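# Push the utility cart into the yellow parking bay

## Task

Move the utility cart so it sits in the yellow bay with every one of its four wheels fully within the taped outline and none resting on the tape. All three tubes must remain upright in the cart's top tray. The robot must not tip over or finish leaning, or the task fails. The cart has to stay in place by itself at the end; a result that only holds while the robot is holding it does not count.

## Robot and tools

ROBOT. A Hello Robot Stretch 3 with one arm. It has a two-wheel drive base (0.33 m long, 0.34 m wide), a lift that slides up and down a mast, and a telescoping arm that sticks out to the robot's RIGHT side, ending in a wrist (yaw, pitch, roll) and a gripper. The base cannot move sideways, so reaching farther forward or back means driving. Turns on the spot pivot about the point midway between the drive wheels, 0.05 m behind the base's front edge. With the arm in and the wrist folded, the swept turning circle has radius 0.28 m; an unfolded, level wrist reaches past it.

FRAMES. Base frame: origin on the floor between the drive wheels, x forward, y left, z up. hand_pose is reported in this frame, at the point where the closed fingertips meet. The odometry frame is the base frame as it was when the session began. base_odometry is built from wheel turns only, so wheel slip shows up as false travel; heading runs -3.142 to 3.142, positive to the left.

TOOLS.
execute_actions: arguments "actions" (a list holding one action, or empty to just read state and images) and optional "cameras" (any of head_camera, nav_camera, wrist_camera, or "all"; null or omitted gives all, [] gives none). One action may contain:
- "base": exactly one key. translate_m is a relative drive in metres from the base's last reported position, -1 to 1, positive forward. rotate_rad is a relative turn on the spot in radians, -3.2 to 3.2, positive counter-clockwise seen from above (left).
- "joints": a single dictionary (there is only one arm) of absolute targets by name: lift_m 0 to 1.1 (arm height on the mast, m); arm_m 0 to 0.52 (extension, m); wrist_yaw_rad -1.345 to 4.42 (0 = gripper along the arm, positive swings toward the front, 3.0 = folded over the base); wrist_pitch_rad -1.57 to 0.451 (0 level, negative tips fingers down); wrist_roll_rad -2.911 to 2.911; gripper_m -0.089 to 0.179 (bigger = wider; the actual tip gap is somewhat smaller than the value, and zero below 0.007); head_pan_rad -3.953 to 1.73 (0 ahead, positive left, -1.57 looks along the arm); head_tilt_rad -1.53 to 0.419 (negative looks down).
- "contact_limits": {"arm_m": effort percent 1 to 100}; the arm stops with contact_stop once its effort hits that level (negative when retracting). Lower is gentler, but too low halts immediately. The result's contact_limits line shows the active, default and maximum values.
Base and joint motions in one action start together. Anything you omit may keep pushing toward an older target. Unknown keys or out-of-range numbers make the whole call rejected with no motion. No single action runs past 15 s. If a result reports a stop, later motion calls in that same reply are skipped.
wait: {"seconds": 0 to 10}; commands nothing, lets the simulation run, returns state and images.
zoom_image: {"camera": name, "region": [x0, y0, x1, y1]} in pixels of that camera's latest full image, origin top-left, at most 504 by 504.
finished_scene: {"scene": number}; ends the scene permanently and reports success. Call it only once the cart is parked, the tubes stand, and the robot has let go.

RESULT LINES. base_status and joint_status: how each commanded motion ended. "done" for the base only means the wheels turned the requested amount. "off_target": stopped short and may still be pushing. After contact_stop, time_out or torque_fault the old target is dropped; the arm or lift after contact_stop goes slack until commanded again (a slack lift may sink under load). on_its_own describes uncommanded joints; "held at" is the held target, not the actual position. motor_effort: percent of maximum, positive toward higher values, with the peak of the last action in brackets; readings carry fixed biases and noise. Positive wheel effort pushes forward. Rest efforts flagged out of range suggest pushing or carrying. turned_by_wheels and turned_by_imu: rotation since the last result, positive left. base_tilt in degrees (forward and right positive), biased by up to about 4 degrees. lidar_m: 12 distances in metres from the base origin, 30-degree sectors, 1st straight ahead then counter-clockwise (4th left, 7th behind, 10th right); "-" means nothing seen. Its plane is 0.17 m above the floor, range 0.15 to 12 m; it misses clear objects and thin legs, and the robot's own parts block some sectors when the lift is low. wrist_depth_mm (45 to 1000) and head_depth_mm (280 to 4000, image sideways): 7 by 7 grids of median depth, row by row from top-left.

CAMERAS. head_camera and nav_camera ride on the head and follow pan and tilt; wrist_camera rides on the gripper. Calibration lines give intrinsics and base-to-camera transforms, with small errors that grow for the wrist camera.

SPEED. The base is fast (0.30 m/s, 1.9 rad/s) only when stowed: lift_m under 0.30, arm_m under 0.03, wrist_yaw_rad over 2.54. Otherwise 0.10 m/s and 0.63 rad/s.

SAFETY. Fold or unfold the wrist only with lift_m between 0.32 and 0.95, wrist_pitch_rad -0.4 and roll near 0; once folded, lift_m may go down to 0.25. If wrist_yaw_rad is below -0.4, keep pitch at -0.5 or lower. Pushing with the gripper above roughly 0.45 m, raising contact limits, repeated pushes after a contact_stop, or driving while the hand is hooked on something immovable can tip the robot; backing while snagged is worst. If base_tilt shows a lean, free the gripper, reverse the last move in small steps, and lower lift_m to about 0.2 if needed. Wrist servos overloaded for several seconds switch off for 10 s (torque_fault). Push the cart smoothly and low so the tubes don't topple; avoid drops, slams and hard hits. To grip, send gripper_m below the object's width; to release, open at least 0.02 past the touch value. The robot keeps its last command while you think, and loose objects may get nudged occasionally.

Each tool is called by a JSON object that holds its "method" and its "body".

## Session

{"method": "execute_actions", "body": {"actions": []}}

Scene clock: 0.00 s.
base_odometry: x=+0.000 y=+0.000 heading=+0.000 (m, m, rad; odometry frame)
turned_by_wheels: +0.000 (rad since the last result)
turned_by_imu: +0.000 (rad since the last result)
base_tilt: forward=-0.4 right=-0.5 (deg)
lidar_m: 1.57 0.99 1.45 1.38 1.87 1.91 2.36 0.86 0.92 2.04 1.56 1.55
head_depth_mm: 1770 1977 1969 1967 1963 1956 1946 / 1770 2169 2176 2155 2155 2166 2083 / 1779 2065 2064 2049 2049 2060 2008 / 1779 1846 1858 1849 1838 1855 1845 / 1647 1683 1681 1672 1681 1685 1677 / 1543 1536 1547 1544 1544 1534 1540 / 1425 1422 1424 1419 1431 1416 1422
base_status: not commanded
joint_positions: lift_m=+0.321 arm_m=-0.002 wrist_yaw_rad=+2.902 wrist_pitch_rad=-0.481 wrist_roll_rad=-0.010 gripper_m=+0.037 head_pan_rad=+0.004 head_tilt_rad=+0.006
joint_status: not commanded
motor_effort: left_wheel=+0 right_wheel=+1 lift_m=+36 arm_m=+0 wrist_yaw_rad=+0 wrist_pitch_rad=+5 wrist_roll_rad=+0 gripper_m=+0 head_pan_rad=+0 head_tilt_rad=+1 (%)
hand_pose: x=+0.0300 y=+0.0668 z=+0.3193 quat_wxyz=(+0.249, +0.698, +0.087, +0.665) (m; base frame)
wrist_depth_mm: - - - - - - - / - - - - - - - / - - - - - - 989 / 827 - 834 798 796 773 770 / 669 - 670 662 669 642 641 / 574 548 - 557 - 553 543 / 498 505 - 482 471 476 471
pictures: head_camera (sideways: a quarter turn clockwise sets it upright), nav_camera (sideways: a quarter turn counterclockwise sets it upright), wrist_camera
Images, in order (width x height): head_camera 896x504, nav_camera 672x504, wrist_camera 644x364.

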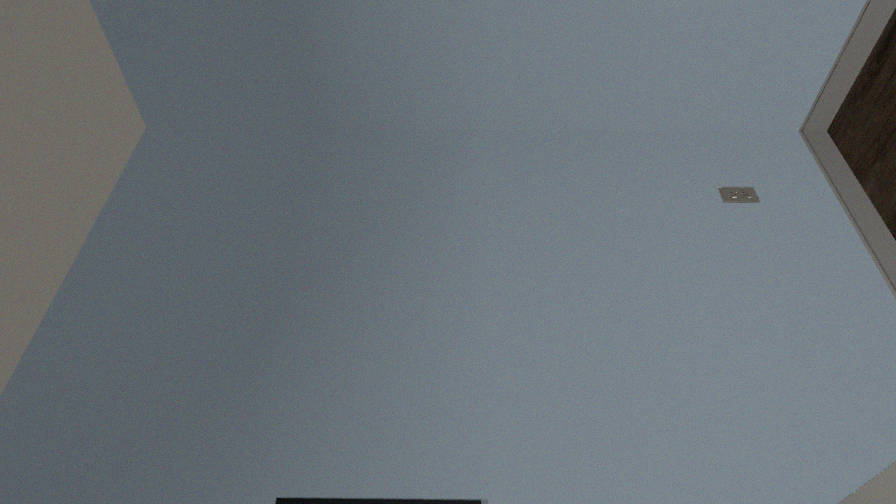

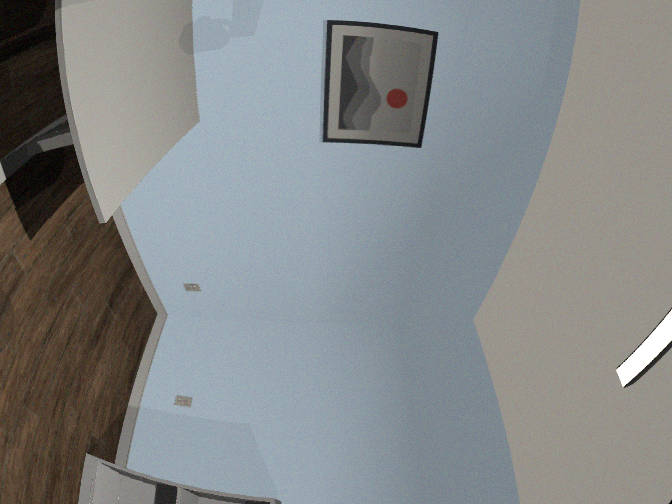

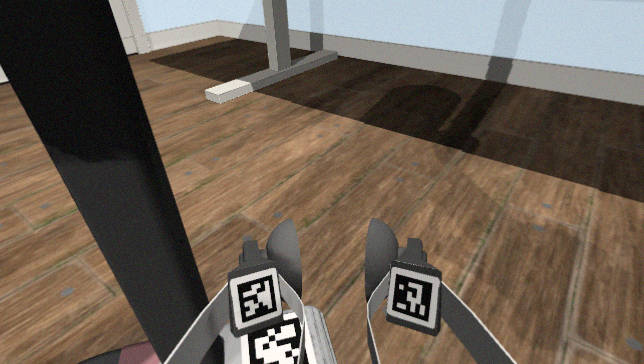

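{"method": "execute_actions", "body": {"actions": [{"joints":{"head_pan_rad":-1.2,"head_tilt_rad":-0.8}}], "cameras": ["head_camera","nav_camera"]}}

{"method": "execute_actions", "body": {"actions": [{"joints":{"head_pan_rad":-3.0,"head_tilt_rad":-0.8}}], "cameras": ["head_camera","nav_camera"]}}

{"method": "execute_actions", "body": {"actions": [{"joints":{"head_pan_rad":1.5,"head_tilt_rad":-0.8}}], "cameras": ["head_camera","nav_camera"]}}

Scene clock: 4.13 s.
base_odometry: x=+0.000 y=+0.000 heading=+0.000 (m, m, rad; odometry frame)
turned_by_wheels: +0.000 (rad since the last result)
turned_by_imu: -0.001 (rad since the last result)
base_tilt: forward=-0.4 right=-0.4 (deg)
lidar_m: 1.58 0.99 1.45 1.38 1.87 1.91 2.36 0.86 0.92 2.05 1.56 1.55
head_depth_mm: 1872 2159 2294 1824 1512 1295 1129 / 1798 2087 2237 1807 1503 1289 1129 / 1740 2013 2177 1793 1491 1279 1125 / 1547 1732 2023 1785 1488 1280 1119 / 1584 1732 1992 1776 1480 1267 1114 / 1533 1647 1927 1763 1466 1261 1107 / 1480 1602 1875 1758 1468 1257 1104
base_status: not commanded
joint_positions: lift_m=+0.321 arm_m=-0.002 wrist_yaw_rad=+2.902 wrist_pitch_rad=-0.481 wrist_roll_rad=-0.010 gripper_m=+0.037 head_pan_rad=-1.193 head_tilt_rad=-0.789
joint_status: all done
motor_effort: left_wheel=+0(0) right_wheel=+1(1) lift_m=+36(36) arm_m=+0(1) wrist_yaw_rad=-1(0) wrist_pitch_rad=+5(5) wrist_roll_rad=+0(0) gripper_m=+0(1) head_pan_rad=-3(31) head_tilt_rad=-5(36) (%)
hand_pose: x=+0.0300 y=+0.0668 z=+0.3193 quat_wxyz=(+0.249, +0.698, +0.087, +0.665) (m; base frame)
wrist_depth_mm: - - - - - - - / - - - - - - - / - - - - - - - / 828 - 804 806 801 781 777 / 681 - 686 663 663 651 634 / 572 553 - 558 - 548 548 / 495 494 - 485 466 475 474
pictures: head_camera (sideways: a quarter turn clockwise sets it upright), nav_camera (sideways: a quarter turn counterclockwise sets it upright)
camera_calibration (this result's frames):
head_camera: T_world_to_cam=[[-0.258164, 0.646466, -0.717937, 0.948101], [0.940387, 0.338463, -0.0333867, 0.0374116], [0.221412, -0.683758, -0.695307, 0.856953], [0, 0, 0, 1]] pos_world=[0.0198449, -0.0396292, 1.27777]
nav_camera: T_world_to_cam=[[0.286446, -0.62062, 0.729917, -0.908717], [-0.931185, -0.359634, 0.0596481, -0.0154781], [0.225484, -0.696774, -0.680928, 0.851299], [0, 0, 0, 1]] pos_world=[0.0539308, 0.0236285, 1.24389]
Images, in order (width x height): head_camera 896x504, nav_camera 672x504.

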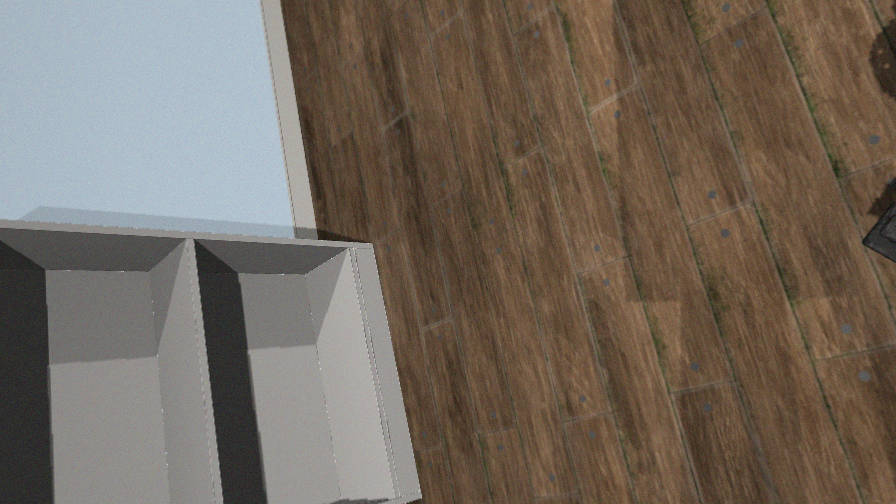

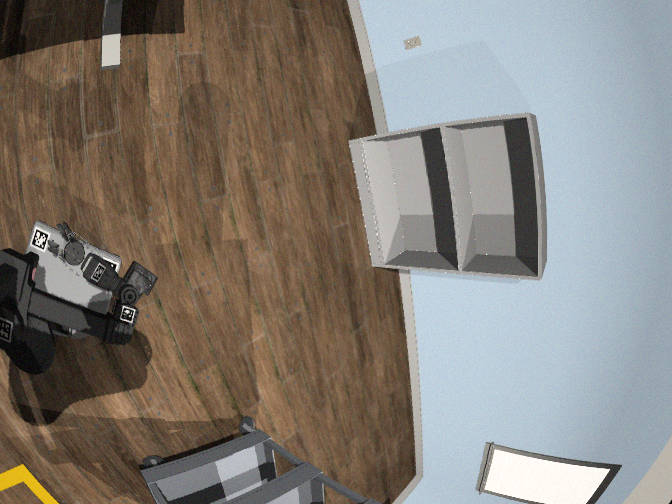

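Scene clock: 5.60 s.
base_odometry: x=+0.000 y=+0.000 heading=+0.000 (m, m, rad; odometry frame)
turned_by_wheels: +0.000 (rad since the last result)
turned_by_imu: +0.000 (rad since the last result)
base_tilt: forward=-0.6 right=-0.5 (deg)
lidar_m: 1.57 0.99 1.45 1.38 1.87 1.91 2.36 0.86 0.92 2.05 1.55 1.56
head_depth_mm: 2045 2208 2252 1819 1508 1296 1132 / 2274 2499 2277 1811 1504 1290 1148 / 2574 2757 2258 1806 1495 1284 1161 / 2990 2988 2247 1782 1484 1279 1158 / 3164 2929 2219 1777 1486 1267 1134 / 2874 2648 2193 1755 1465 1264 1110 / 2311 2487 1293 1177 1360 1255 1103
base_status: not commanded
joint_positions: lift_m=+0.321 arm_m=-0.002 wrist_yaw_rad=+2.902 wrist_pitch_rad=-0.481 wrist_roll_rad=-0.010 gripper_m=+0.037 head_pan_rad=-2.993 head_tilt_rad=-0.790
joint_status: all done
motor_effort: left_wheel=+0(0) right_wheel=+0(0) lift_m=+36(36) arm_m=-1(1) wrist_yaw_rad=+0(0) wrist_pitch_rad=+5(5) wrist_roll_rad=+0(0) gripper_m=+0(0) head_pan_rad=-3(30) head_tilt_rad=-4(6) (%)
hand_pose: x=+0.0300 y=+0.0668 z=+0.3193 quat_wxyz=(+0.249, +0.698, +0.087, +0.665) (m; base frame)
wrist_depth_mm: - - - - - - - / - - - - - - - / - - - - - - 998 / 826 - 822 799 783 796 773 / 673 - 677 672 682 649 634 / 569 550 - 555 - 549 537 / 497 508 - 483 468 471 475
pictures: head_camera (sideways: a quarter turn clockwise sets it upright), nav_camera (sideways: a quarter turn counterclockwise sets it upright)
camera_calibration (this result's frames):
head_camera: T_world_to_cam=[[0.688485, 0.104574, -0.717671, 0.941981], [0.115965, -0.992692, -0.0333991, 0.0424568], [-0.715919, -0.06023, -0.695581, 0.863027], [0, 0, 0, 1]] pos_world=[-0.0356065, -0.00438019, 1.27776]
nav_camera: T_world_to_cam=[[-0.669746, -0.137989, 0.729657, -0.902546], [-0.138683, 0.988539, 0.0596516, -0.0203171], [-0.729526, -0.0612394, -0.681206, 0.857487], [0, 0, 0, 1]] pos_world=[0.0182651, -0.0519451, 1.24389]
Images, in order (width x height): head_camera 896x504, nav_camera 672x504.

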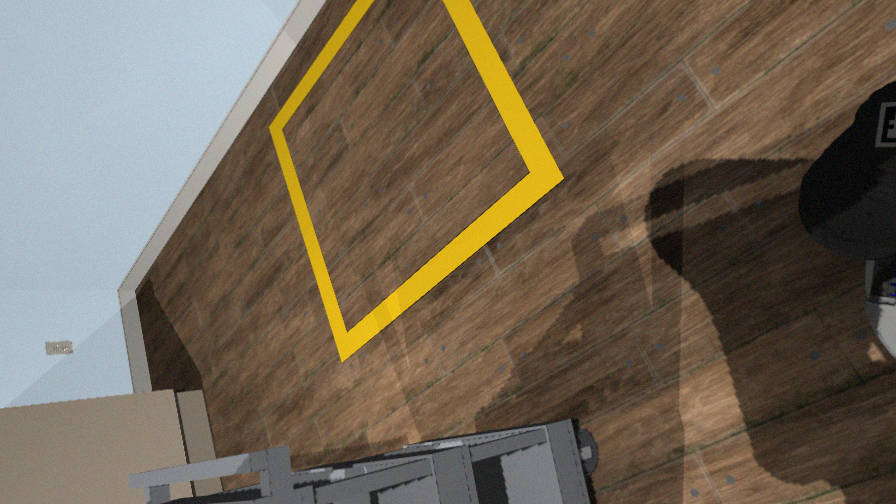

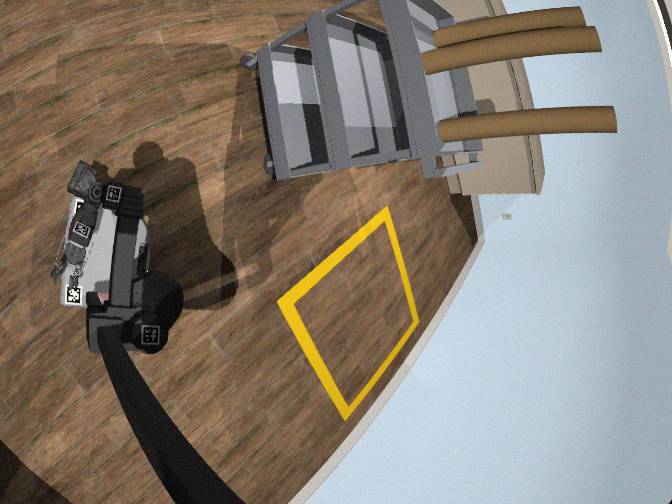

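Scene clock: 8.27 s.
base_odometry: x=+0.000 y=+0.000 heading=+0.000 (m, m, rad; odometry frame)
turned_by_wheels: +0.000 (rad since the last result)
turned_by_imu: +0.000 (rad since the last result)
base_tilt: forward=-0.4 right=-0.2 (deg)
lidar_m: 1.57 0.99 1.45 1.38 1.86 1.91 2.36 0.86 0.92 2.05 1.55 1.56
head_depth_mm: 1323 1364 1014 854 1518 1293 1131 / 1430 1353 1008 1673 1500 1291 1126 / 1557 1339 999 1793 1493 1285 1121 / 1707 1323 1068 1756 1486 1273 1120 / 1901 1302 2060 1740 1474 1272 1110 / 1936 2024 2202 1755 1470 1263 1128 / 1769 1963 2095 1751 1463 1303 -
base_status: not commanded
joint_positions: lift_m=+0.321 arm_m=-0.002 wrist_yaw_rad=+2.902 wrist_pitch_rad=-0.481 wrist_roll_rad=-0.010 gripper_m=+0.037 head_pan_rad=+1.493 head_tilt_rad=-0.790
joint_status: all done
motor_effort: left_wheel=+0(0) right_wheel=+0(1) lift_m=+36(36) arm_m=-1(0) wrist_yaw_rad=+0(0) wrist_pitch_rad=+5(5) wrist_roll_rad=+0(0) gripper_m=-1(1) head_pan_rad=+3(29) head_tilt_rad=-4(3) (%)
hand_pose: x=+0.0300 y=+0.0668 z=+0.3193 quat_wxyz=(+0.249, +0.698, +0.087, +0.665) (m; base frame)
wrist_depth_mm: - - - - - - - / - - - - - - - / - - - - - - - / 832 - 817 804 804 801 791 / 682 - 669 651 682 651 638 / 563 540 - 557 - 541 566 / 491 503 - 482 464 475 475
pictures: head_camera (sideways: a quarter turn clockwise sets it upright), nav_camera (sideways: a quarter turn counterclockwise sets it upright)
camera_calibration (this result's frames):
head_camera: T_world_to_cam=[[-0.0529587, -0.694365, -0.717671, 0.946504], [-0.993339, 0.110281, -0.0333991, 0.0492235], [0.102337, 0.711122, -0.695581, 0.858035], [0, 0, 0, 1]] pos_world=[0.0112127, 0.0416231, 1.27776]
nav_camera: T_world_to_cam=[[0.0161851, 0.683622, 0.729657, -0.90673], [0.994402, -0.0872116, 0.0596517, -0.0272289], [0.104414, 0.724607, -0.681206, 0.8524], [0, 0, 0, 1]] pos_world=[-0.0472503, -0.000169966, 1.24389]
Images, in order (width x height): head_camera 896x504, nav_camera 672x504.

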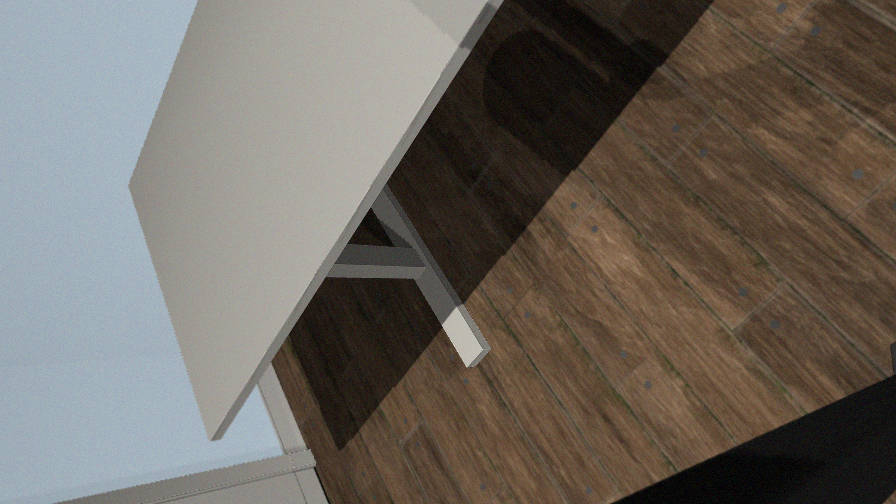

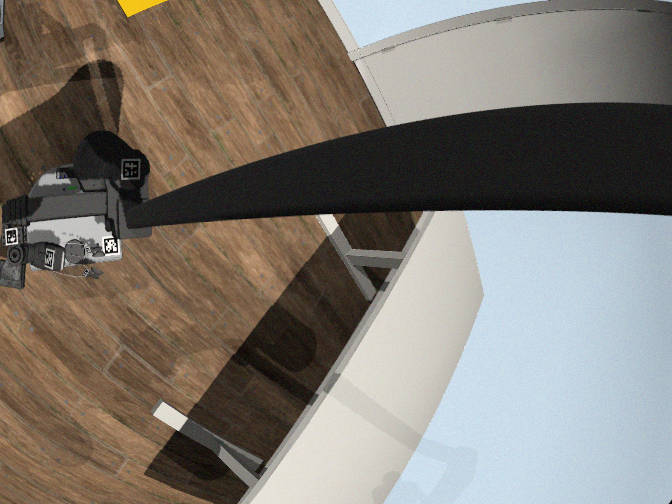

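{"method": "execute_actions", "body": {"actions": [{"joints":{"head_pan_rad":-2.3,"head_tilt_rad":-0.6}}], "cameras": ["head_camera","nav_camera"]}}

Scene clock: 16.00 s.
base_odometry: x=+0.000 y=+0.000 heading=+0.000 (m, m, rad; odometry frame)
turned_by_wheels: +0.000 (rad since the last result)
turned_by_imu: -0.001 (rad since the last result)
base_tilt: forward=-0.5 right=-0.5 (deg)
lidar_m: 1.58 0.99 1.45 1.38 1.86 1.91 2.36 0.86 0.92 2.04 1.56 1.55
head_depth_mm: 841 2354 1254 2114 1763 1439 1208 / 2694 2393 1068 984 1405 1399 1205 / 2710 2419 1246 1329 1406 1352 1206 / 905 998 1057 1370 1437 1380 1202 / 2753 2526 1224 1406 1528 1408 1190 / 2846 3152 1203 1361 1613 1399 1186 / 2892 3203 3081 2184 1706 1402 1185
base_status: not commanded
joint_positions: lift_m=+0.321 arm_m=-0.002 wrist_yaw_rad=+2.902 wrist_pitch_rad=-0.481 wrist_roll_rad=-0.010 gripper_m=+0.037 head_pan_rad=-2.293 head_tilt_rad=-0.606
joint_status: all done
motor_effort: left_wheel=+0(0) right_wheel=+0(0) lift_m=+36(36) arm_m=+0(1) wrist_yaw_rad=-1(0) wrist_pitch_rad=+5(5) wrist_roll_rad=+0(0) gripper_m=+0(0) head_pan_rad=-3(31) head_tilt_rad=+3(18) (%)
hand_pose: x=+0.0300 y=+0.0668 z=+0.3193 quat_wxyz=(+0.249, +0.698, +0.087, +0.665) (m; base frame)
wrist_depth_mm: - - - - - - - / - - - - - - - / - - - - - 995 - / 836 - 805 803 803 783 782 / 684 - 676 653 658 655 645 / 577 555 - 563 - 545 540 / 494 497 - 491 461 474 475
pictures: head_camera (sideways: a quarter turn clockwise sets it upright), nav_camera (sideways: a quarter turn counterclockwise sets it upright)
camera_calibration (this result's frames):
head_camera: T_world_to_cam=[[0.364817, 0.416317, -0.83282, 1.09405], [0.724535, -0.688713, -0.0268972, 0.030287], [-0.584771, -0.593594, -0.552891, 0.67661], [0, 0, 0, 1]] pos_world=[-0.0254105, -0.0329818, 1.28605]
nav_camera: T_world_to_cam=[[-0.327661, -0.42833, 0.842123, -1.05124], [-0.735809, 0.674793, 0.0569251, -0.0131389], [-0.592641, -0.600989, -0.536272, 0.66811], [0, 0, 0, 1]] pos_world=[0.0418316, -0.0398841, 1.24431]
Images, in order (width x height): head_camera 896x504, nav_camera 672x504.

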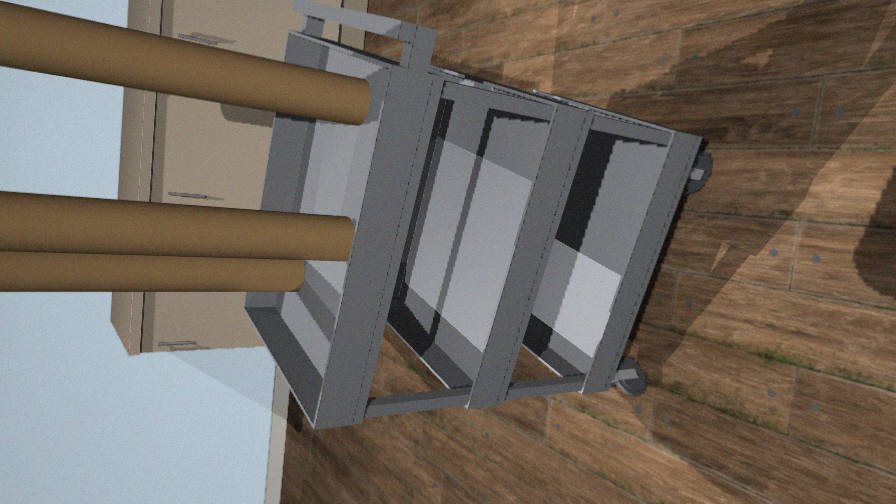

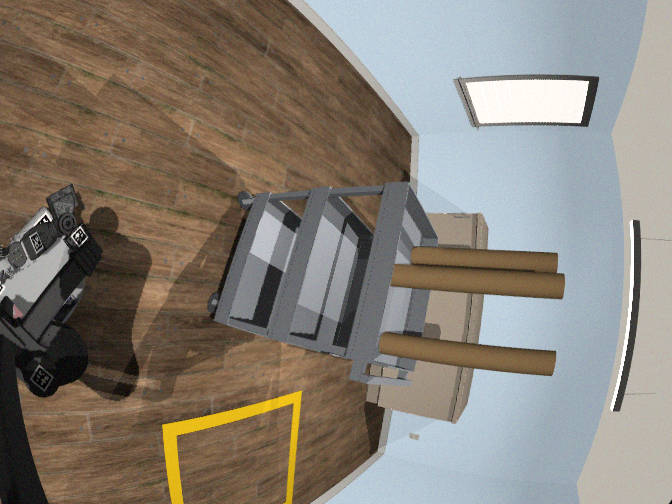

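{"method": "execute_actions", "body": {"actions": [{"base":{"rotate_rad":-2.48}}], "cameras": []}}

{"method": "execute_actions", "body": {"actions": [{"base":{"translate_m":0.32}}], "cameras": []}}

{"method": "execute_actions", "body": {"actions": [{"base":{"rotate_rad":1.575},"joints":{"head_pan_rad":-1.6,"head_tilt_rad":-0.7}}], "cameras": []}}

{"method": "execute_actions", "body": {"actions": [{"joints":{"lift_m":0.55,"wrist_pitch_rad":-0.4,"gripper_m":0.15}}], "cameras": []}}

{"method": "execute_actions", "body": {"actions": [{"joints":{"wrist_yaw_rad":0}}], "cameras": []}}

{"method": "execute_actions", "body": {"actions": [{"joints":{"wrist_pitch_rad":0}}]}}

Scene clock: 43.00 s.
base_odometry: x=+0.000 y=+0.000 heading=-2.480 (m, m, rad; odometry frame)
turned_by_wheels: -2.480 (rad since the last result)
turned_by_imu: -2.493 (rad since the last result)
base_tilt: forward=-0.3 right=-0.3 (deg)
lidar_m: 0.86 0.98 1.67 1.55 1.93 1.00 0.99 1.38 1.37 1.86 1.95 2.64
head_depth_mm: 1317 1410 1457 1021 867 1445 1211 / 1415 1537 1438 1016 1654 1429 1201 / 1538 1686 1425 1048 1744 1418 1196 / 1700 1863 1412 1142 1738 1416 1199 / 1887 2083 1400 2138 1680 1408 1192 / 1851 2029 2194 2205 1710 1403 1191 / 1709 1850 2020 2102 1708 1398 1183
base_status: done
joint_positions: lift_m=+0.321 arm_m=-0.002 wrist_yaw_rad=+2.902 wrist_pitch_rad=-0.481 wrist_roll_rad=-0.010 gripper_m=+0.037 head_pan_rad=-2.293 head_tilt_rad=-0.606
joint_status: not commanded
motor_effort: left_wheel=+3(7) right_wheel=-3(6) lift_m=+36(36) arm_m=-1(1) wrist_yaw_rad=-1(0) wrist_pitch_rad=+5(5) wrist_roll_rad=+0(0) gripper_m=-1(0) head_pan_rad=-3(3) head_tilt_rad=+3(3) (%)
hand_pose: x=+0.0300 y=+0.0668 z=+0.3193 quat_wxyz=(+0.249, +0.698, +0.087, +0.665) (m; base frame)
wrist_depth_mm: - - - - - - - / - - - - - - - / - - - - - - - / 823 - 808 806 781 782 786 / 674 - 656 666 686 645 645 / 571 547 - 558 - 543 544 / 493 504 - 478 472 484 474
pictures: none
No camera images: the call's "cameras" was empty. Leave "cameras" out to get every camera's image.

Scene clock: 47.43 s.
base_odometry: x=-0.252 y=-0.197 heading=-2.480 (m, m, rad; odometry frame)
turned_by_wheels: +0.000 (rad since the last result)
turned_by_imu: -0.001 (rad since the last result)
base_tilt: forward=-0.5 right=-0.4 (deg)
lidar_m: 0.55 0.62 1.95 1.59 1.62 1.83 1.30 1.62 1.95 1.89 1.95 0.55
head_depth_mm: 1604 1731 1462 2008 1755 1431 1204 / 1728 1877 1440 2150 1755 1424 1208 / 1886 2058 1522 2029 1741 1426 1205 / 2056 2275 2440 2248 1734 1416 1200 / 2019 2229 2458 2235 1714 1407 1192 / 1845 2018 2211 2216 1712 1402 1190 / 1702 1830 2011 2108 1697 1396 1183
base_status: done
joint_positions: lift_m=+0.321 arm_m=-0.002 wrist_yaw_rad=+2.902 wrist_pitch_rad=-0.481 wrist_roll_rad=-0.010 gripper_m=+0.037 head_pan_rad=-2.293 head_tilt_rad=-0.606
joint_status: not commanded
motor_effort: left_wheel=+3(9) right_wheel=-2(4) lift_m=+36(36) arm_m=-1(1) wrist_yaw_rad=+0(0) wrist_pitch_rad=+5(5) wrist_roll_rad=+0(0) gripper_m=-1(0) head_pan_rad=-3(2) head_tilt_rad=+3(2) (%)
hand_pose: x=+0.0300 y=+0.0668 z=+0.3193 quat_wxyz=(+0.249, +0.698, +0.087, +0.665) (m; base frame)
wrist_depth_mm: - - - - - - - / - - - - - - - / - - - - - - 689 / 846 - 824 825 790 778 738 / 675 - 695 657 669 656 632 / 569 554 - 559 - 554 546 / 494 506 - 478 471 474 472
pictures: none
No camera images: the call's "cameras" was empty. Leave "cameras" out to get every camera's image.

Scene clock: 50.87 s.
base_odometry: x=-0.252 y=-0.197 heading=-0.905 (m, m, rad; odometry frame)
turned_by_wheels: +1.575 (rad since the last result)
turned_by_imu: +1.582 (rad since the last result)
base_tilt: forward=-0.4 right=-0.3 (deg)
lidar_m: 1.59 1.62 1.83 1.30 1.62 1.94 1.89 1.95 0.55 0.54 0.62 1.95
head_depth_mm: 2477 2423 2695 2029 1636 1368 1174 / 2337 2295 2439 1962 1626 1351 1161 / 591 673 803 749 1087 1318 1159 / 2225 2199 978 770 1020 1141 1154 / 2203 2212 1014 792 1016 1177 1149 / 610 676 761 734 1012 1211 1143 / 598 840 950 812 1004 1231 1141
base_status: done
joint_positions: lift_m=+0.321 arm_m=-0.002 wrist_yaw_rad=+2.902 wrist_pitch_rad=-0.481 wrist_roll_rad=-0.010 gripper_m=+0.037 head_pan_rad=-1.607 head_tilt_rad=-0.691
joint_status: all done
motor_effort: left_wheel=-3(8) right_wheel=+4(8) lift_m=+36(36) arm_m=-1(1) wrist_yaw_rad=+0(0) wrist_pitch_rad=+5(5) wrist_roll_rad=+0(0) gripper_m=+0(0) head_pan_rad=+2(30) head_tilt_rad=-3(13) (%)
hand_pose: x=+0.0300 y=+0.0668 z=+0.3193 quat_wxyz=(+0.249, +0.698, +0.087, +0.665) (m; base frame)
wrist_depth_mm: - - - - - - - / - - - - - - - / - - - - - - - / 835 - 809 808 818 815 790 / 672 - 686 647 677 649 654 / 571 543 - 553 - 550 553 / 496 507 - 478 469 478 475
pictures: none
No camera images: the call's "cameras" was empty. Leave "cameras" out to get every camera's image.

Scene clock: 53.80 s.
base_odometry: x=-0.252 y=-0.197 heading=-0.905 (m, m, rad; odometry frame)
turned_by_wheels: +0.000 (rad since the last result)
turned_by_imu: +0.000 (rad since the last result)
base_tilt: forward=-0.5 right=-0.5 (deg)
lidar_m: 1.59 1.63 1.83 1.30 1.62 1.95 1.89 1.95 0.54 0.54 0.63 1.96
head_depth_mm: 2450 2423 2705 2027 1641 1363 1167 / 2337 2285 2452 1943 1614 1353 1167 / 591 672 802 749 1084 1314 1163 / 2224 2189 975 773 1020 1140 1151 / 2211 2198 1019 794 1014 1178 1150 / 609 676 761 733 1011 1201 1147 / 600 840 951 810 1006 1225 1142
base_status: not commanded
joint_positions: lift_m=+0.549 arm_m=-0.002 wrist_yaw_rad=+2.902 wrist_pitch_rad=-0.418 wrist_roll_rad=-0.010 gripper_m=+0.150 head_pan_rad=-1.607 head_tilt_rad=-0.691
joint_status: all done
motor_effort: left_wheel=-3(3) right_wheel=+4(4) lift_m=+51(52) arm_m=-1(0) wrist_yaw_rad=+0(1) wrist_pitch_rad=+7(8) wrist_roll_rad=+0(0) gripper_m=+1(90) head_pan_rad=+2(2) head_tilt_rad=-4(4) (%)
hand_pose: x=+0.0320 y=+0.0750 z=+0.5620 quat_wxyz=(+0.228, +0.701, +0.064, +0.673) (m; base frame)
wrist_depth_mm: - - - - - - - / - - - - - - - / - - - - - - - / - - - - - - - / - - - - - - - / 932 - 897 899 888 929 885 / 793 - 765 769 763 771 741
pictures: none
No camera images: the call's "cameras" was empty. Leave "cameras" out to get every camera's image.

Scene clock: 56.27 s.
base_odometry: x=-0.252 y=-0.197 heading=-0.905 (m, m, rad; odometry frame)
turned_by_wheels: +0.000 (rad since the last result)
turned_by_imu: +0.000 (rad since the last result)
base_tilt: forward=-0.5 right=-0.3 (deg)
lidar_m: 1.59 1.63 1.83 1.30 1.61 1.95 1.88 1.95 0.55 0.54 0.62 1.96
head_depth_mm: 2486 2407 2699 2030 1639 1362 1168 / 2348 2270 2441 1948 1625 1353 1166 / 592 672 804 749 1088 1315 1161 / 2266 2217 978 772 1023 1132 1202 / 2194 2222 1011 792 1013 1157 1147 / 609 676 759 734 1010 1206 1150 / 598 838 952 809 1006 1224 1142
base_status: not commanded
joint_positions: lift_m=+0.549 arm_m=-0.002 wrist_yaw_rad=+0.004 wrist_pitch_rad=-0.418 wrist_roll_rad=-0.010 gripper_m=+0.150 head_pan_rad=-1.607 head_tilt_rad=-0.691
joint_status: all done
motor_effort: left_wheel=-3(3) right_wheel=+4(4) lift_m=+51(51) arm_m=-1(1) wrist_yaw_rad=-3(5) wrist_pitch_rad=+7(7) wrist_roll_rad=+0(0) gripper_m=+1(0) head_pan_rad=+3(3) head_tilt_rad=-4(3) (%)
hand_pose: x=-0.0207 y=-0.3674 z=+0.5620 quat_wxyz=(+0.696, +0.149, -0.688, -0.145) (m; base frame)
wrist_depth_mm: - - - - - - - / - 772 789 767 698 - - / 437 405 575 560 510 - - / 486 427 393 362 333 - - / - - 842 827 372 - - / 896 - 706 697 708 877 894 / 804 742 592 603 615 765 736
pictures: none
No camera images: the call's "cameras" was empty. Leave "cameras" out to get every camera's image.

Scene clock: 57.27 s.
base_odometry: x=-0.252 y=-0.197 heading=-0.905 (m, m, rad; odometry frame)
turned_by_wheels: +0.000 (rad since the last result)
turned_by_imu: +0.000 (rad since the last result)
base_tilt: forward=-0.7 right=-0.4 (deg)
lidar_m: 1.60 1.62 1.83 1.30 1.62 1.95 1.89 1.96 0.54 0.54 0.62 1.96
head_depth_mm: 2440 2418 2733 2034 1627 1365 1168 / 2346 2274 2451 1959 1626 1360 1164 / 591 673 803 749 1087 1301 1152 / 2233 2191 973 774 1019 1142 1204 / 2177 2217 1015 794 1013 1187 1148 / 610 676 761 734 1014 1208 1148 / 599 838 952 812 1004 1225 1145
base_status: not commanded
joint_positions: lift_m=+0.549 arm_m=-0.002 wrist_yaw_rad=+0.004 wrist_pitch_rad=-0.022 wrist_roll_rad=-0.010 gripper_m=+0.150 head_pan_rad=-1.607 head_tilt_rad=-0.691
joint_status: all done
motor_effort: left_wheel=-3(3) right_wheel=+4(4) lift_m=+51(51) arm_m=-1(1) wrist_yaw_rad=-3(3) wrist_pitch_rad=+8(8) wrist_roll_rad=+0(0) gripper_m=+0(1) head_pan_rad=+2(3) head_tilt_rad=-4(4) (%)
hand_pose: x=-0.0205 y=-0.3987 z=+0.6583 quat_wxyz=(+0.711, +0.009, -0.703, -0.007) (m; base frame)
wrist_depth_mm: 370 345 319 295 278 270 - / 377 360 333 315 326 - - / - - - - - - - / - - - - - - - / - 845 857 800 737 - - / 521 - 582 591 573 - - / 437 394 366 344 322 - -
pictures: head_camera (sideways: a quarter turn clockwise sets it upright), nav_camera (sideways: a quarter turn counterclockwise sets it upright), wrist_camera
camera_calibration (this result's frames):
head_camera: T_world_to_cam=[[0.0211592, 0.621951, -0.782771, 1.0309], [0.996973, -0.0717184, -0.0300346, 0.0327065], [-0.0748191, -0.779765, -0.621585, 0.762867], [0, 0, 0, 1]] pos_world=[0.00265651, -0.0439663, 1.28213]
nav_camera: T_world_to_cam=[[0.0151725, -0.608563, 0.793361, -0.989756], [-0.996971, 0.0513207, 0.058433, -0.0135025], [-0.0762759, -0.791845, -0.605941, 0.755598], [0, 0, 0, 1]] pos_world=[0.0591894, -0.00332002, 1.24387]
wrist_camera: T_world_to_cam=[[-0.999266, -0.0110864, -0.0366726, 0.00675958], [0.0344751, 0.157316, -0.986946, 0.752203], [0.0167109, -0.987486, -0.156819, -0.130262], [0, 0, 0, 1]] pos_world=[-0.0170009, -0.246891, 0.722204]
Images, in order (width x height): head_camera 896x504, nav_camera 672x504, wrist_camera 644x364.

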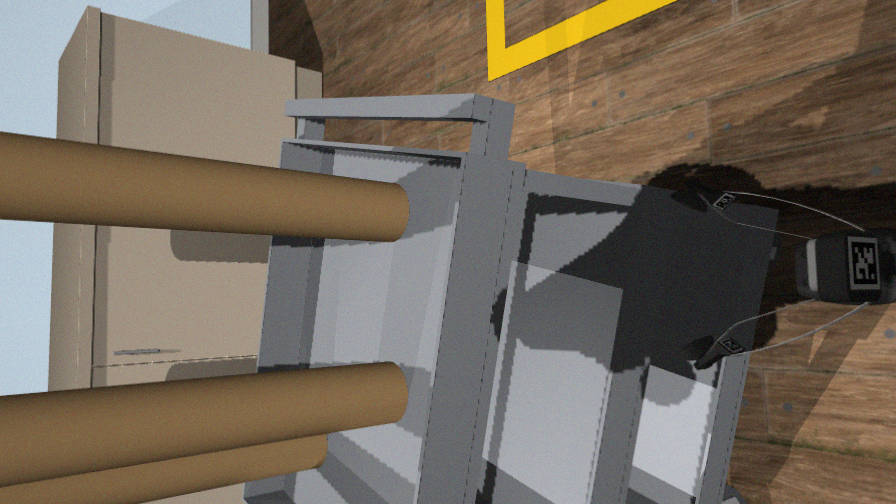

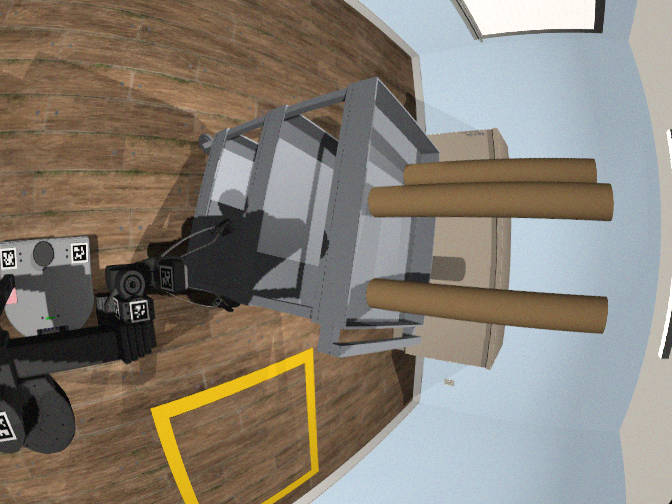

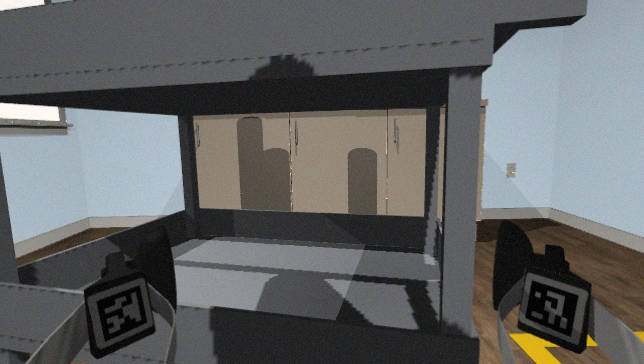

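{"method": "execute_actions", "body": {"actions": [{"base":{"translate_m":-0.10}}], "cameras": ["wrist_camera","head_camera"]}}

Scene clock: 61.47 s.
base_odometry: x=-0.314 y=-0.118 heading=-0.905 (m, m, rad; odometry frame)
turned_by_wheels: +0.000 (rad since the last result)
turned_by_imu: +0.000 (rad since the last result)
base_tilt: forward=-0.4 right=-0.5 (deg)
lidar_m: 1.69 1.72 1.33 1.33 1.81 1.84 1.79 1.85 2.47 0.53 0.60 2.06
head_depth_mm: 2537 2892 2750 2032 1630 1357 1171 / 2374 2264 2506 2021 1620 1356 1165 / 2305 2263 2429 1891 1622 1346 1157 / 610 691 795 770 1015 1254 1184 / 617 2132 928 766 1019 1127 1146 / 2128 2217 1008 709 1012 1160 1152 / 2079 2072 768 784 1005 1199 1142
base_status: done
joint_positions: lift_m=+0.549 arm_m=-0.002 wrist_yaw_rad=+0.003 wrist_pitch_rad=-0.021 wrist_roll_rad=-0.010 gripper_m=+0.150 head_pan_rad=-1.607 head_tilt_rad=-0.691
joint_status: not commanded
motor_effort: left_wheel=-3(6) right_wheel=+4(4) lift_m=+51(51) arm_m=-1(1) wrist_yaw_rad=-3(3) wrist_pitch_rad=+8(8) wrist_roll_rad=+0(0) gripper_m=+0(0) head_pan_rad=+2(3) head_tilt_rad=-4(4) (%)
hand_pose: x=-0.0206 y=-0.3987 z=+0.6584 quat_wxyz=(+0.711, +0.009, -0.703, -0.007) (m; base frame)
wrist_depth_mm: 341 316 296 275 266 - - / 351 333 309 285 - - - / - - - - - - - / - - - - - - - / - 849 829 726 - - - / 605 - 592 510 - - - / 402 362 343 318 - - -
pictures: head_camera (sideways: a quarter turn clockwise sets it upright), wrist_camera
camera_calibration (this result's frames):
head_camera: T_world_to_cam=[[0.0211591, 0.621951, -0.782771, 1.0309], [0.996973, -0.0717182, -0.0300346, 0.0327065], [-0.0748189, -0.779765, -0.621585, 0.762867], [0, 0, 0, 1]] pos_world=[0.00265652, -0.0439663, 1.28213]
wrist_camera: T_world_to_cam=[[-0.999269, -0.0108014, -0.0366699, 0.00679842], [0.0345232, 0.156953, -0.987002, 0.75219], [0.0164164, -0.987547, -0.156466, -0.13052], [0, 0, 0, 1]] pos_world=[-0.0170319, -0.24688, 0.722241]
Images, in order (width x height): head_camera 896x504, wrist_camera 644x364.

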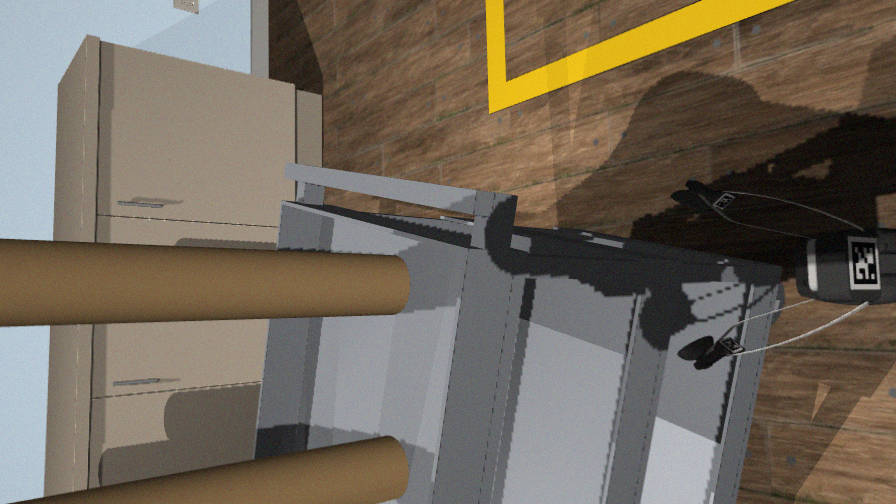

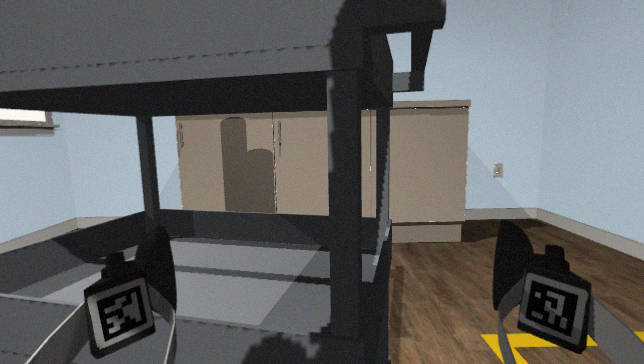

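{"method": "execute_actions", "body": {"actions": [{"joints":{"arm_m":0.125}}], "cameras": ["wrist_camera"]}}

{"method": "execute_actions", "body": {"actions": [{"joints":{"gripper_m":0.0}}], "cameras": ["wrist_camera","head_camera"]}}

Scene clock: 67.97 s.
base_odometry: x=-0.314 y=-0.118 heading=-0.905 (m, m, rad; odometry frame)
turned_by_wheels: +0.000 (rad since the last result)
turned_by_imu: -0.001 (rad since the last result)
base_tilt: forward=-0.4 right=-0.4 (deg)
lidar_m: 1.69 1.72 1.33 1.33 1.82 1.84 1.79 1.85 2.48 0.53 0.59 2.06
head_depth_mm: 2539 2869 2705 2024 1626 1366 1166 / 2357 2277 2503 2028 1624 1350 1164 / 2290 2265 2408 1873 1610 1381 - / 611 690 796 769 1018 1341 - / 619 2132 927 766 1016 1126 1147 / 2134 2200 1005 709 1007 1177 1149 / 2065 2081 770 783 1006 1193 1143
base_status: not commanded
joint_positions: lift_m=+0.549 arm_m=+0.125 wrist_yaw_rad=+0.003 wrist_pitch_rad=-0.021 wrist_roll_rad=-0.010 gripper_m=+0.150 head_pan_rad=-1.607 head_tilt_rad=-0.691
joint_status: all done
motor_effort: left_wheel=-3(3) right_wheel=+4(3) lift_m=+51(51) arm_m=+4(7) wrist_yaw_rad=-3(3) wrist_pitch_rad=+8(8) wrist_roll_rad=+0(0) gripper_m=-1(0) head_pan_rad=+2(3) head_tilt_rad=-4(4) (%)
hand_pose: x=-0.0208 y=-0.5252 z=+0.6586 quat_wxyz=(+0.711, +0.009, -0.703, -0.007) (m; base frame)
wrist_depth_mm: 189 177 167 157 377 - - / 292 298 307 230 544 - - / - - - - - - - / - - - - - - - / - 742 739 658 - - - / 594 - 601 516 - - - / 447 422 439 396 - - -
pictures: wrist_camera
camera_calibration (this result's frames):
wrist_camera: T_world_to_cam=[[-0.999277, -0.0100503, -0.0366653, 0.00563106], [0.0346464, 0.156313, -0.9871, 0.771943], [0.0156519, -0.987656, -0.155851, -0.25592], [0, 0, 0, 1]] pos_world=[-0.0171124, -0.373369, 0.722306]
Images, in order (width x height): wrist_camera 644x364.

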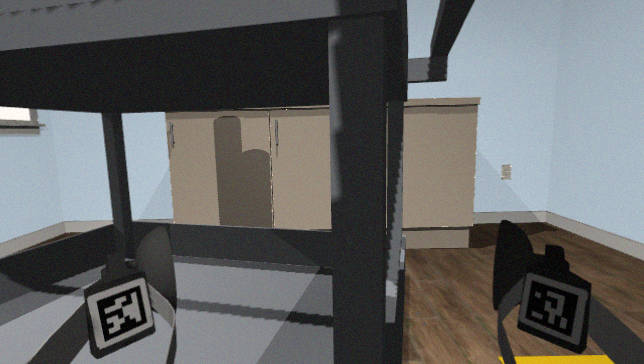

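Scene clock: 69.97 s.
base_odometry: x=-0.314 y=-0.118 heading=-0.905 (m, m, rad; odometry frame)
turned_by_wheels: +0.000 (rad since the last result)
turned_by_imu: -0.001 (rad since the last result)
base_tilt: forward=-0.5 right=-0.4 (deg)
lidar_m: 1.69 1.72 1.33 1.32 1.82 1.84 1.79 1.85 2.48 0.53 0.60 2.05
head_depth_mm: 2537 2904 2699 2029 1628 1361 1167 / 2352 2287 2495 2021 1614 1354 1165 / 2290 2276 2460 1890 1616 1386 - / 611 691 805 771 1049 1348 - / 614 2139 924 767 1014 1112 1150 / 2127 2206 1006 707 1010 1171 1145 / 2083 2089 768 783 1002 1198 1139
base_status: not commanded
joint_positions: lift_m=+0.549 arm_m=+0.125 wrist_yaw_rad=-0.022 wrist_pitch_rad=-0.021 wrist_roll_rad=-0.010 gripper_m=+0.000 head_pan_rad=-1.607 head_tilt_rad=-0.691
joint_status: all done
on_its_own: wrist_yaw_rad is at rest, and its effort (+18) is outside its rest range (-12 to +12)
motor_effort: left_wheel=-7(7) right_wheel=+12(12) lift_m=+51(51) arm_m=+4(4) wrist_yaw_rad=+18(18) wrist_pitch_rad=+8(8) wrist_roll_rad=+0(0) gripper_m=-10(93) head_pan_rad=+2(3) head_tilt_rad=-4(4) (%)
hand_pose: x=-0.0271 y=-0.5252 z=+0.6586 quat_wxyz=(+0.711, +0.000, -0.703, -0.016) (m; base frame)
wrist_depth_mm: 182 174 164 154 427 - - / 293 298 308 161 - - - / - - - 164 - - - / - - - 167 - - - / - 733 724 169 - - - / 582 597 596 173 - - - / 451 437 439 179 - - -
pictures: head_camera (sideways: a quarter turn clockwise sets it upright), wrist_camera
camera_calibration (this result's frames):
head_camera: T_world_to_cam=[[0.0211592, 0.62195, -0.782771, 1.0309], [0.996973, -0.0717184, -0.0300345, 0.0327064], [-0.0748191, -0.779765, -0.621585, 0.762866], [0, 0, 0, 1]] pos_world=[0.00265651, -0.0439663, 1.28213]
wrist_camera: T_world_to_cam=[[-0.999219, 0.0147226, -0.0366622, 0.012307], [0.0385073, 0.155406, -0.9871, 0.771781], [-0.00883513, -0.987741, -0.155852, -0.256467], [0, 0, 0, 1]] pos_world=[-0.0196877, -0.373443, 0.722306]
Images, in order (width x height): head_camera 896x504, wrist_camera 644x364.

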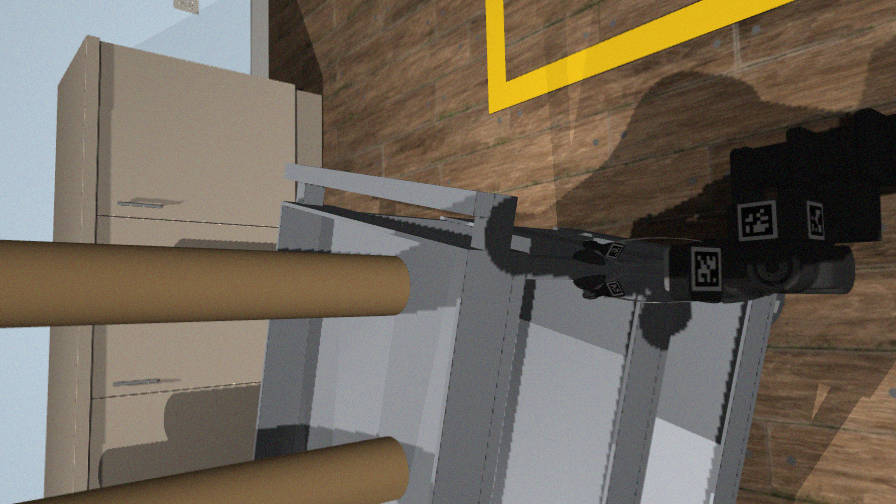

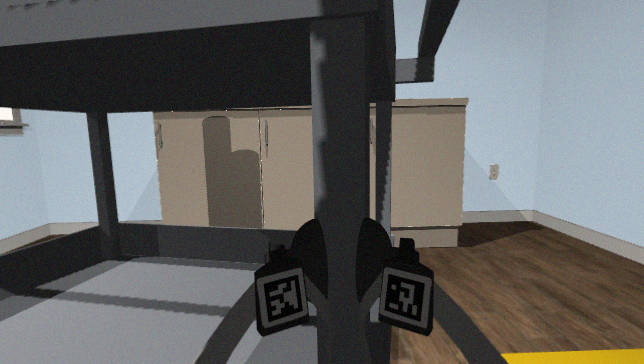

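{"method": "execute_actions", "body": {"actions": [{"base":{"translate_m":-0.2}}], "cameras": ["wrist_camera","head_camera"]}}

Scene clock: 75.17 s.
base_odometry: x=-0.438 y=+0.039 heading=-0.905 (m, m, rad; odometry frame)
turned_by_wheels: +0.000 (rad since the last result)
turned_by_imu: +0.000 (rad since the last result)
base_tilt: forward=-0.4 right=-0.3 (deg)
lidar_m: 1.89 1.92 1.39 1.75 1.82 1.64 1.59 1.64 2.22 0.54 0.56 0.76
head_depth_mm: 2602 2904 2716 2043 1631 1359 1170 / 2476 2787 2696 2046 1618 1355 1168 / 2296 2263 2468 1991 1610 1386 - / 2241 2218 2433 1860 1601 1412 - / 2180 2232 995 765 962 1064 1145 / 597 662 746 762 984 1124 1117 / 1970 2145 978 755 977 1120 1121
base_status: done
joint_positions: lift_m=+0.549 arm_m=+0.125 wrist_yaw_rad=+0.046 wrist_pitch_rad=-0.020 wrist_roll_rad=-0.010 gripper_m=+0.000 head_pan_rad=-1.607 head_tilt_rad=-0.691
joint_status: not commanded
on_its_own: wrist_yaw_rad is held at +0.050, not at your +0.000, by its stall guard, which is not easing now
motor_effort: left_wheel=-3(14) right_wheel=+4(21) lift_m=+51(51) arm_m=+2(3) wrist_yaw_rad=+2(46) wrist_pitch_rad=+8(8) wrist_roll_rad=+0(0) gripper_m=-3(15) head_pan_rad=+3(3) head_tilt_rad=-4(4) (%)
hand_pose: x=-0.0097 y=-0.5251 z=+0.6587 quat_wxyz=(+0.711, +0.024, -0.703, +0.009) (m; base frame)
wrist_depth_mm: 168 167 166 421 - - - / 293 299 177 589 - - - / - - 183 - - - - / - - 182 - - - - / - 679 188 - - - - / 604 602 191 - - - - / 449 445 399 - - - -
pictures: head_camera (sideways: a quarter turn clockwise sets it upright), wrist_camera
camera_calibration (this result's frames):
head_camera: T_world_to_cam=[[0.0211567, 0.622026, -0.782711, 1.03082], [0.996973, -0.0717072, -0.030038, 0.0327109], [-0.0748104, -0.779706, -0.62166, 0.762965], [0, 0, 0, 1]] pos_world=[0.00265694, -0.0439644, 1.28212]
wrist_camera: T_world_to_cam=[[-0.997896, -0.0534583, -0.0366786, -0.00603721], [0.0278665, 0.157144, -0.987182, 0.7721], [0.0585369, -0.986128, -0.155324, -0.255088], [0, 0, 0, 1]] pos_world=[-0.0126082, -0.373203, 0.722361]
Images, in order (width x height): head_camera 896x504, wrist_camera 644x364.

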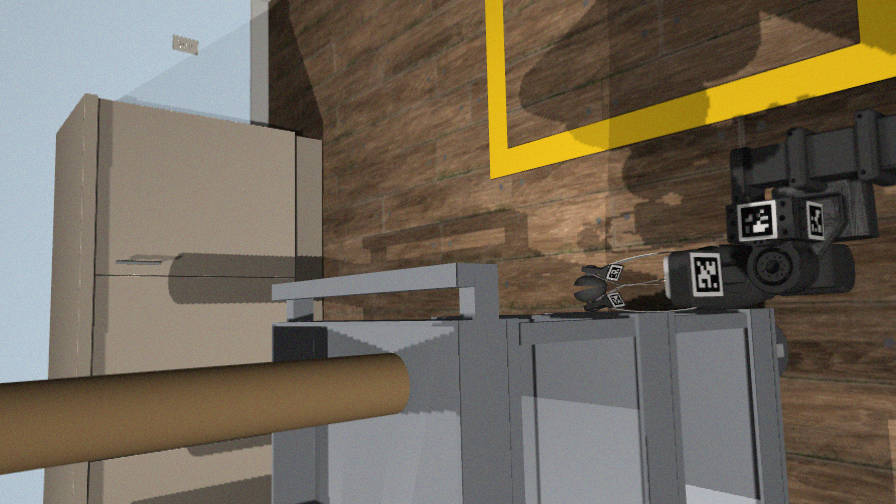

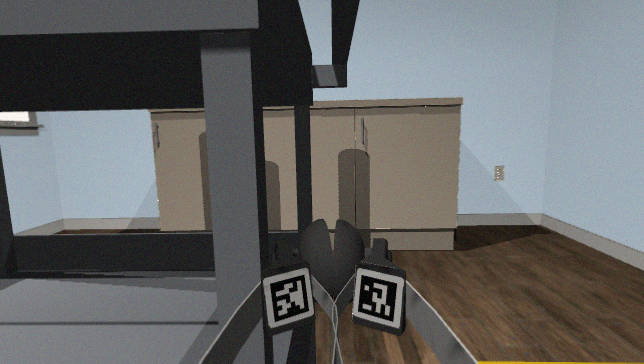

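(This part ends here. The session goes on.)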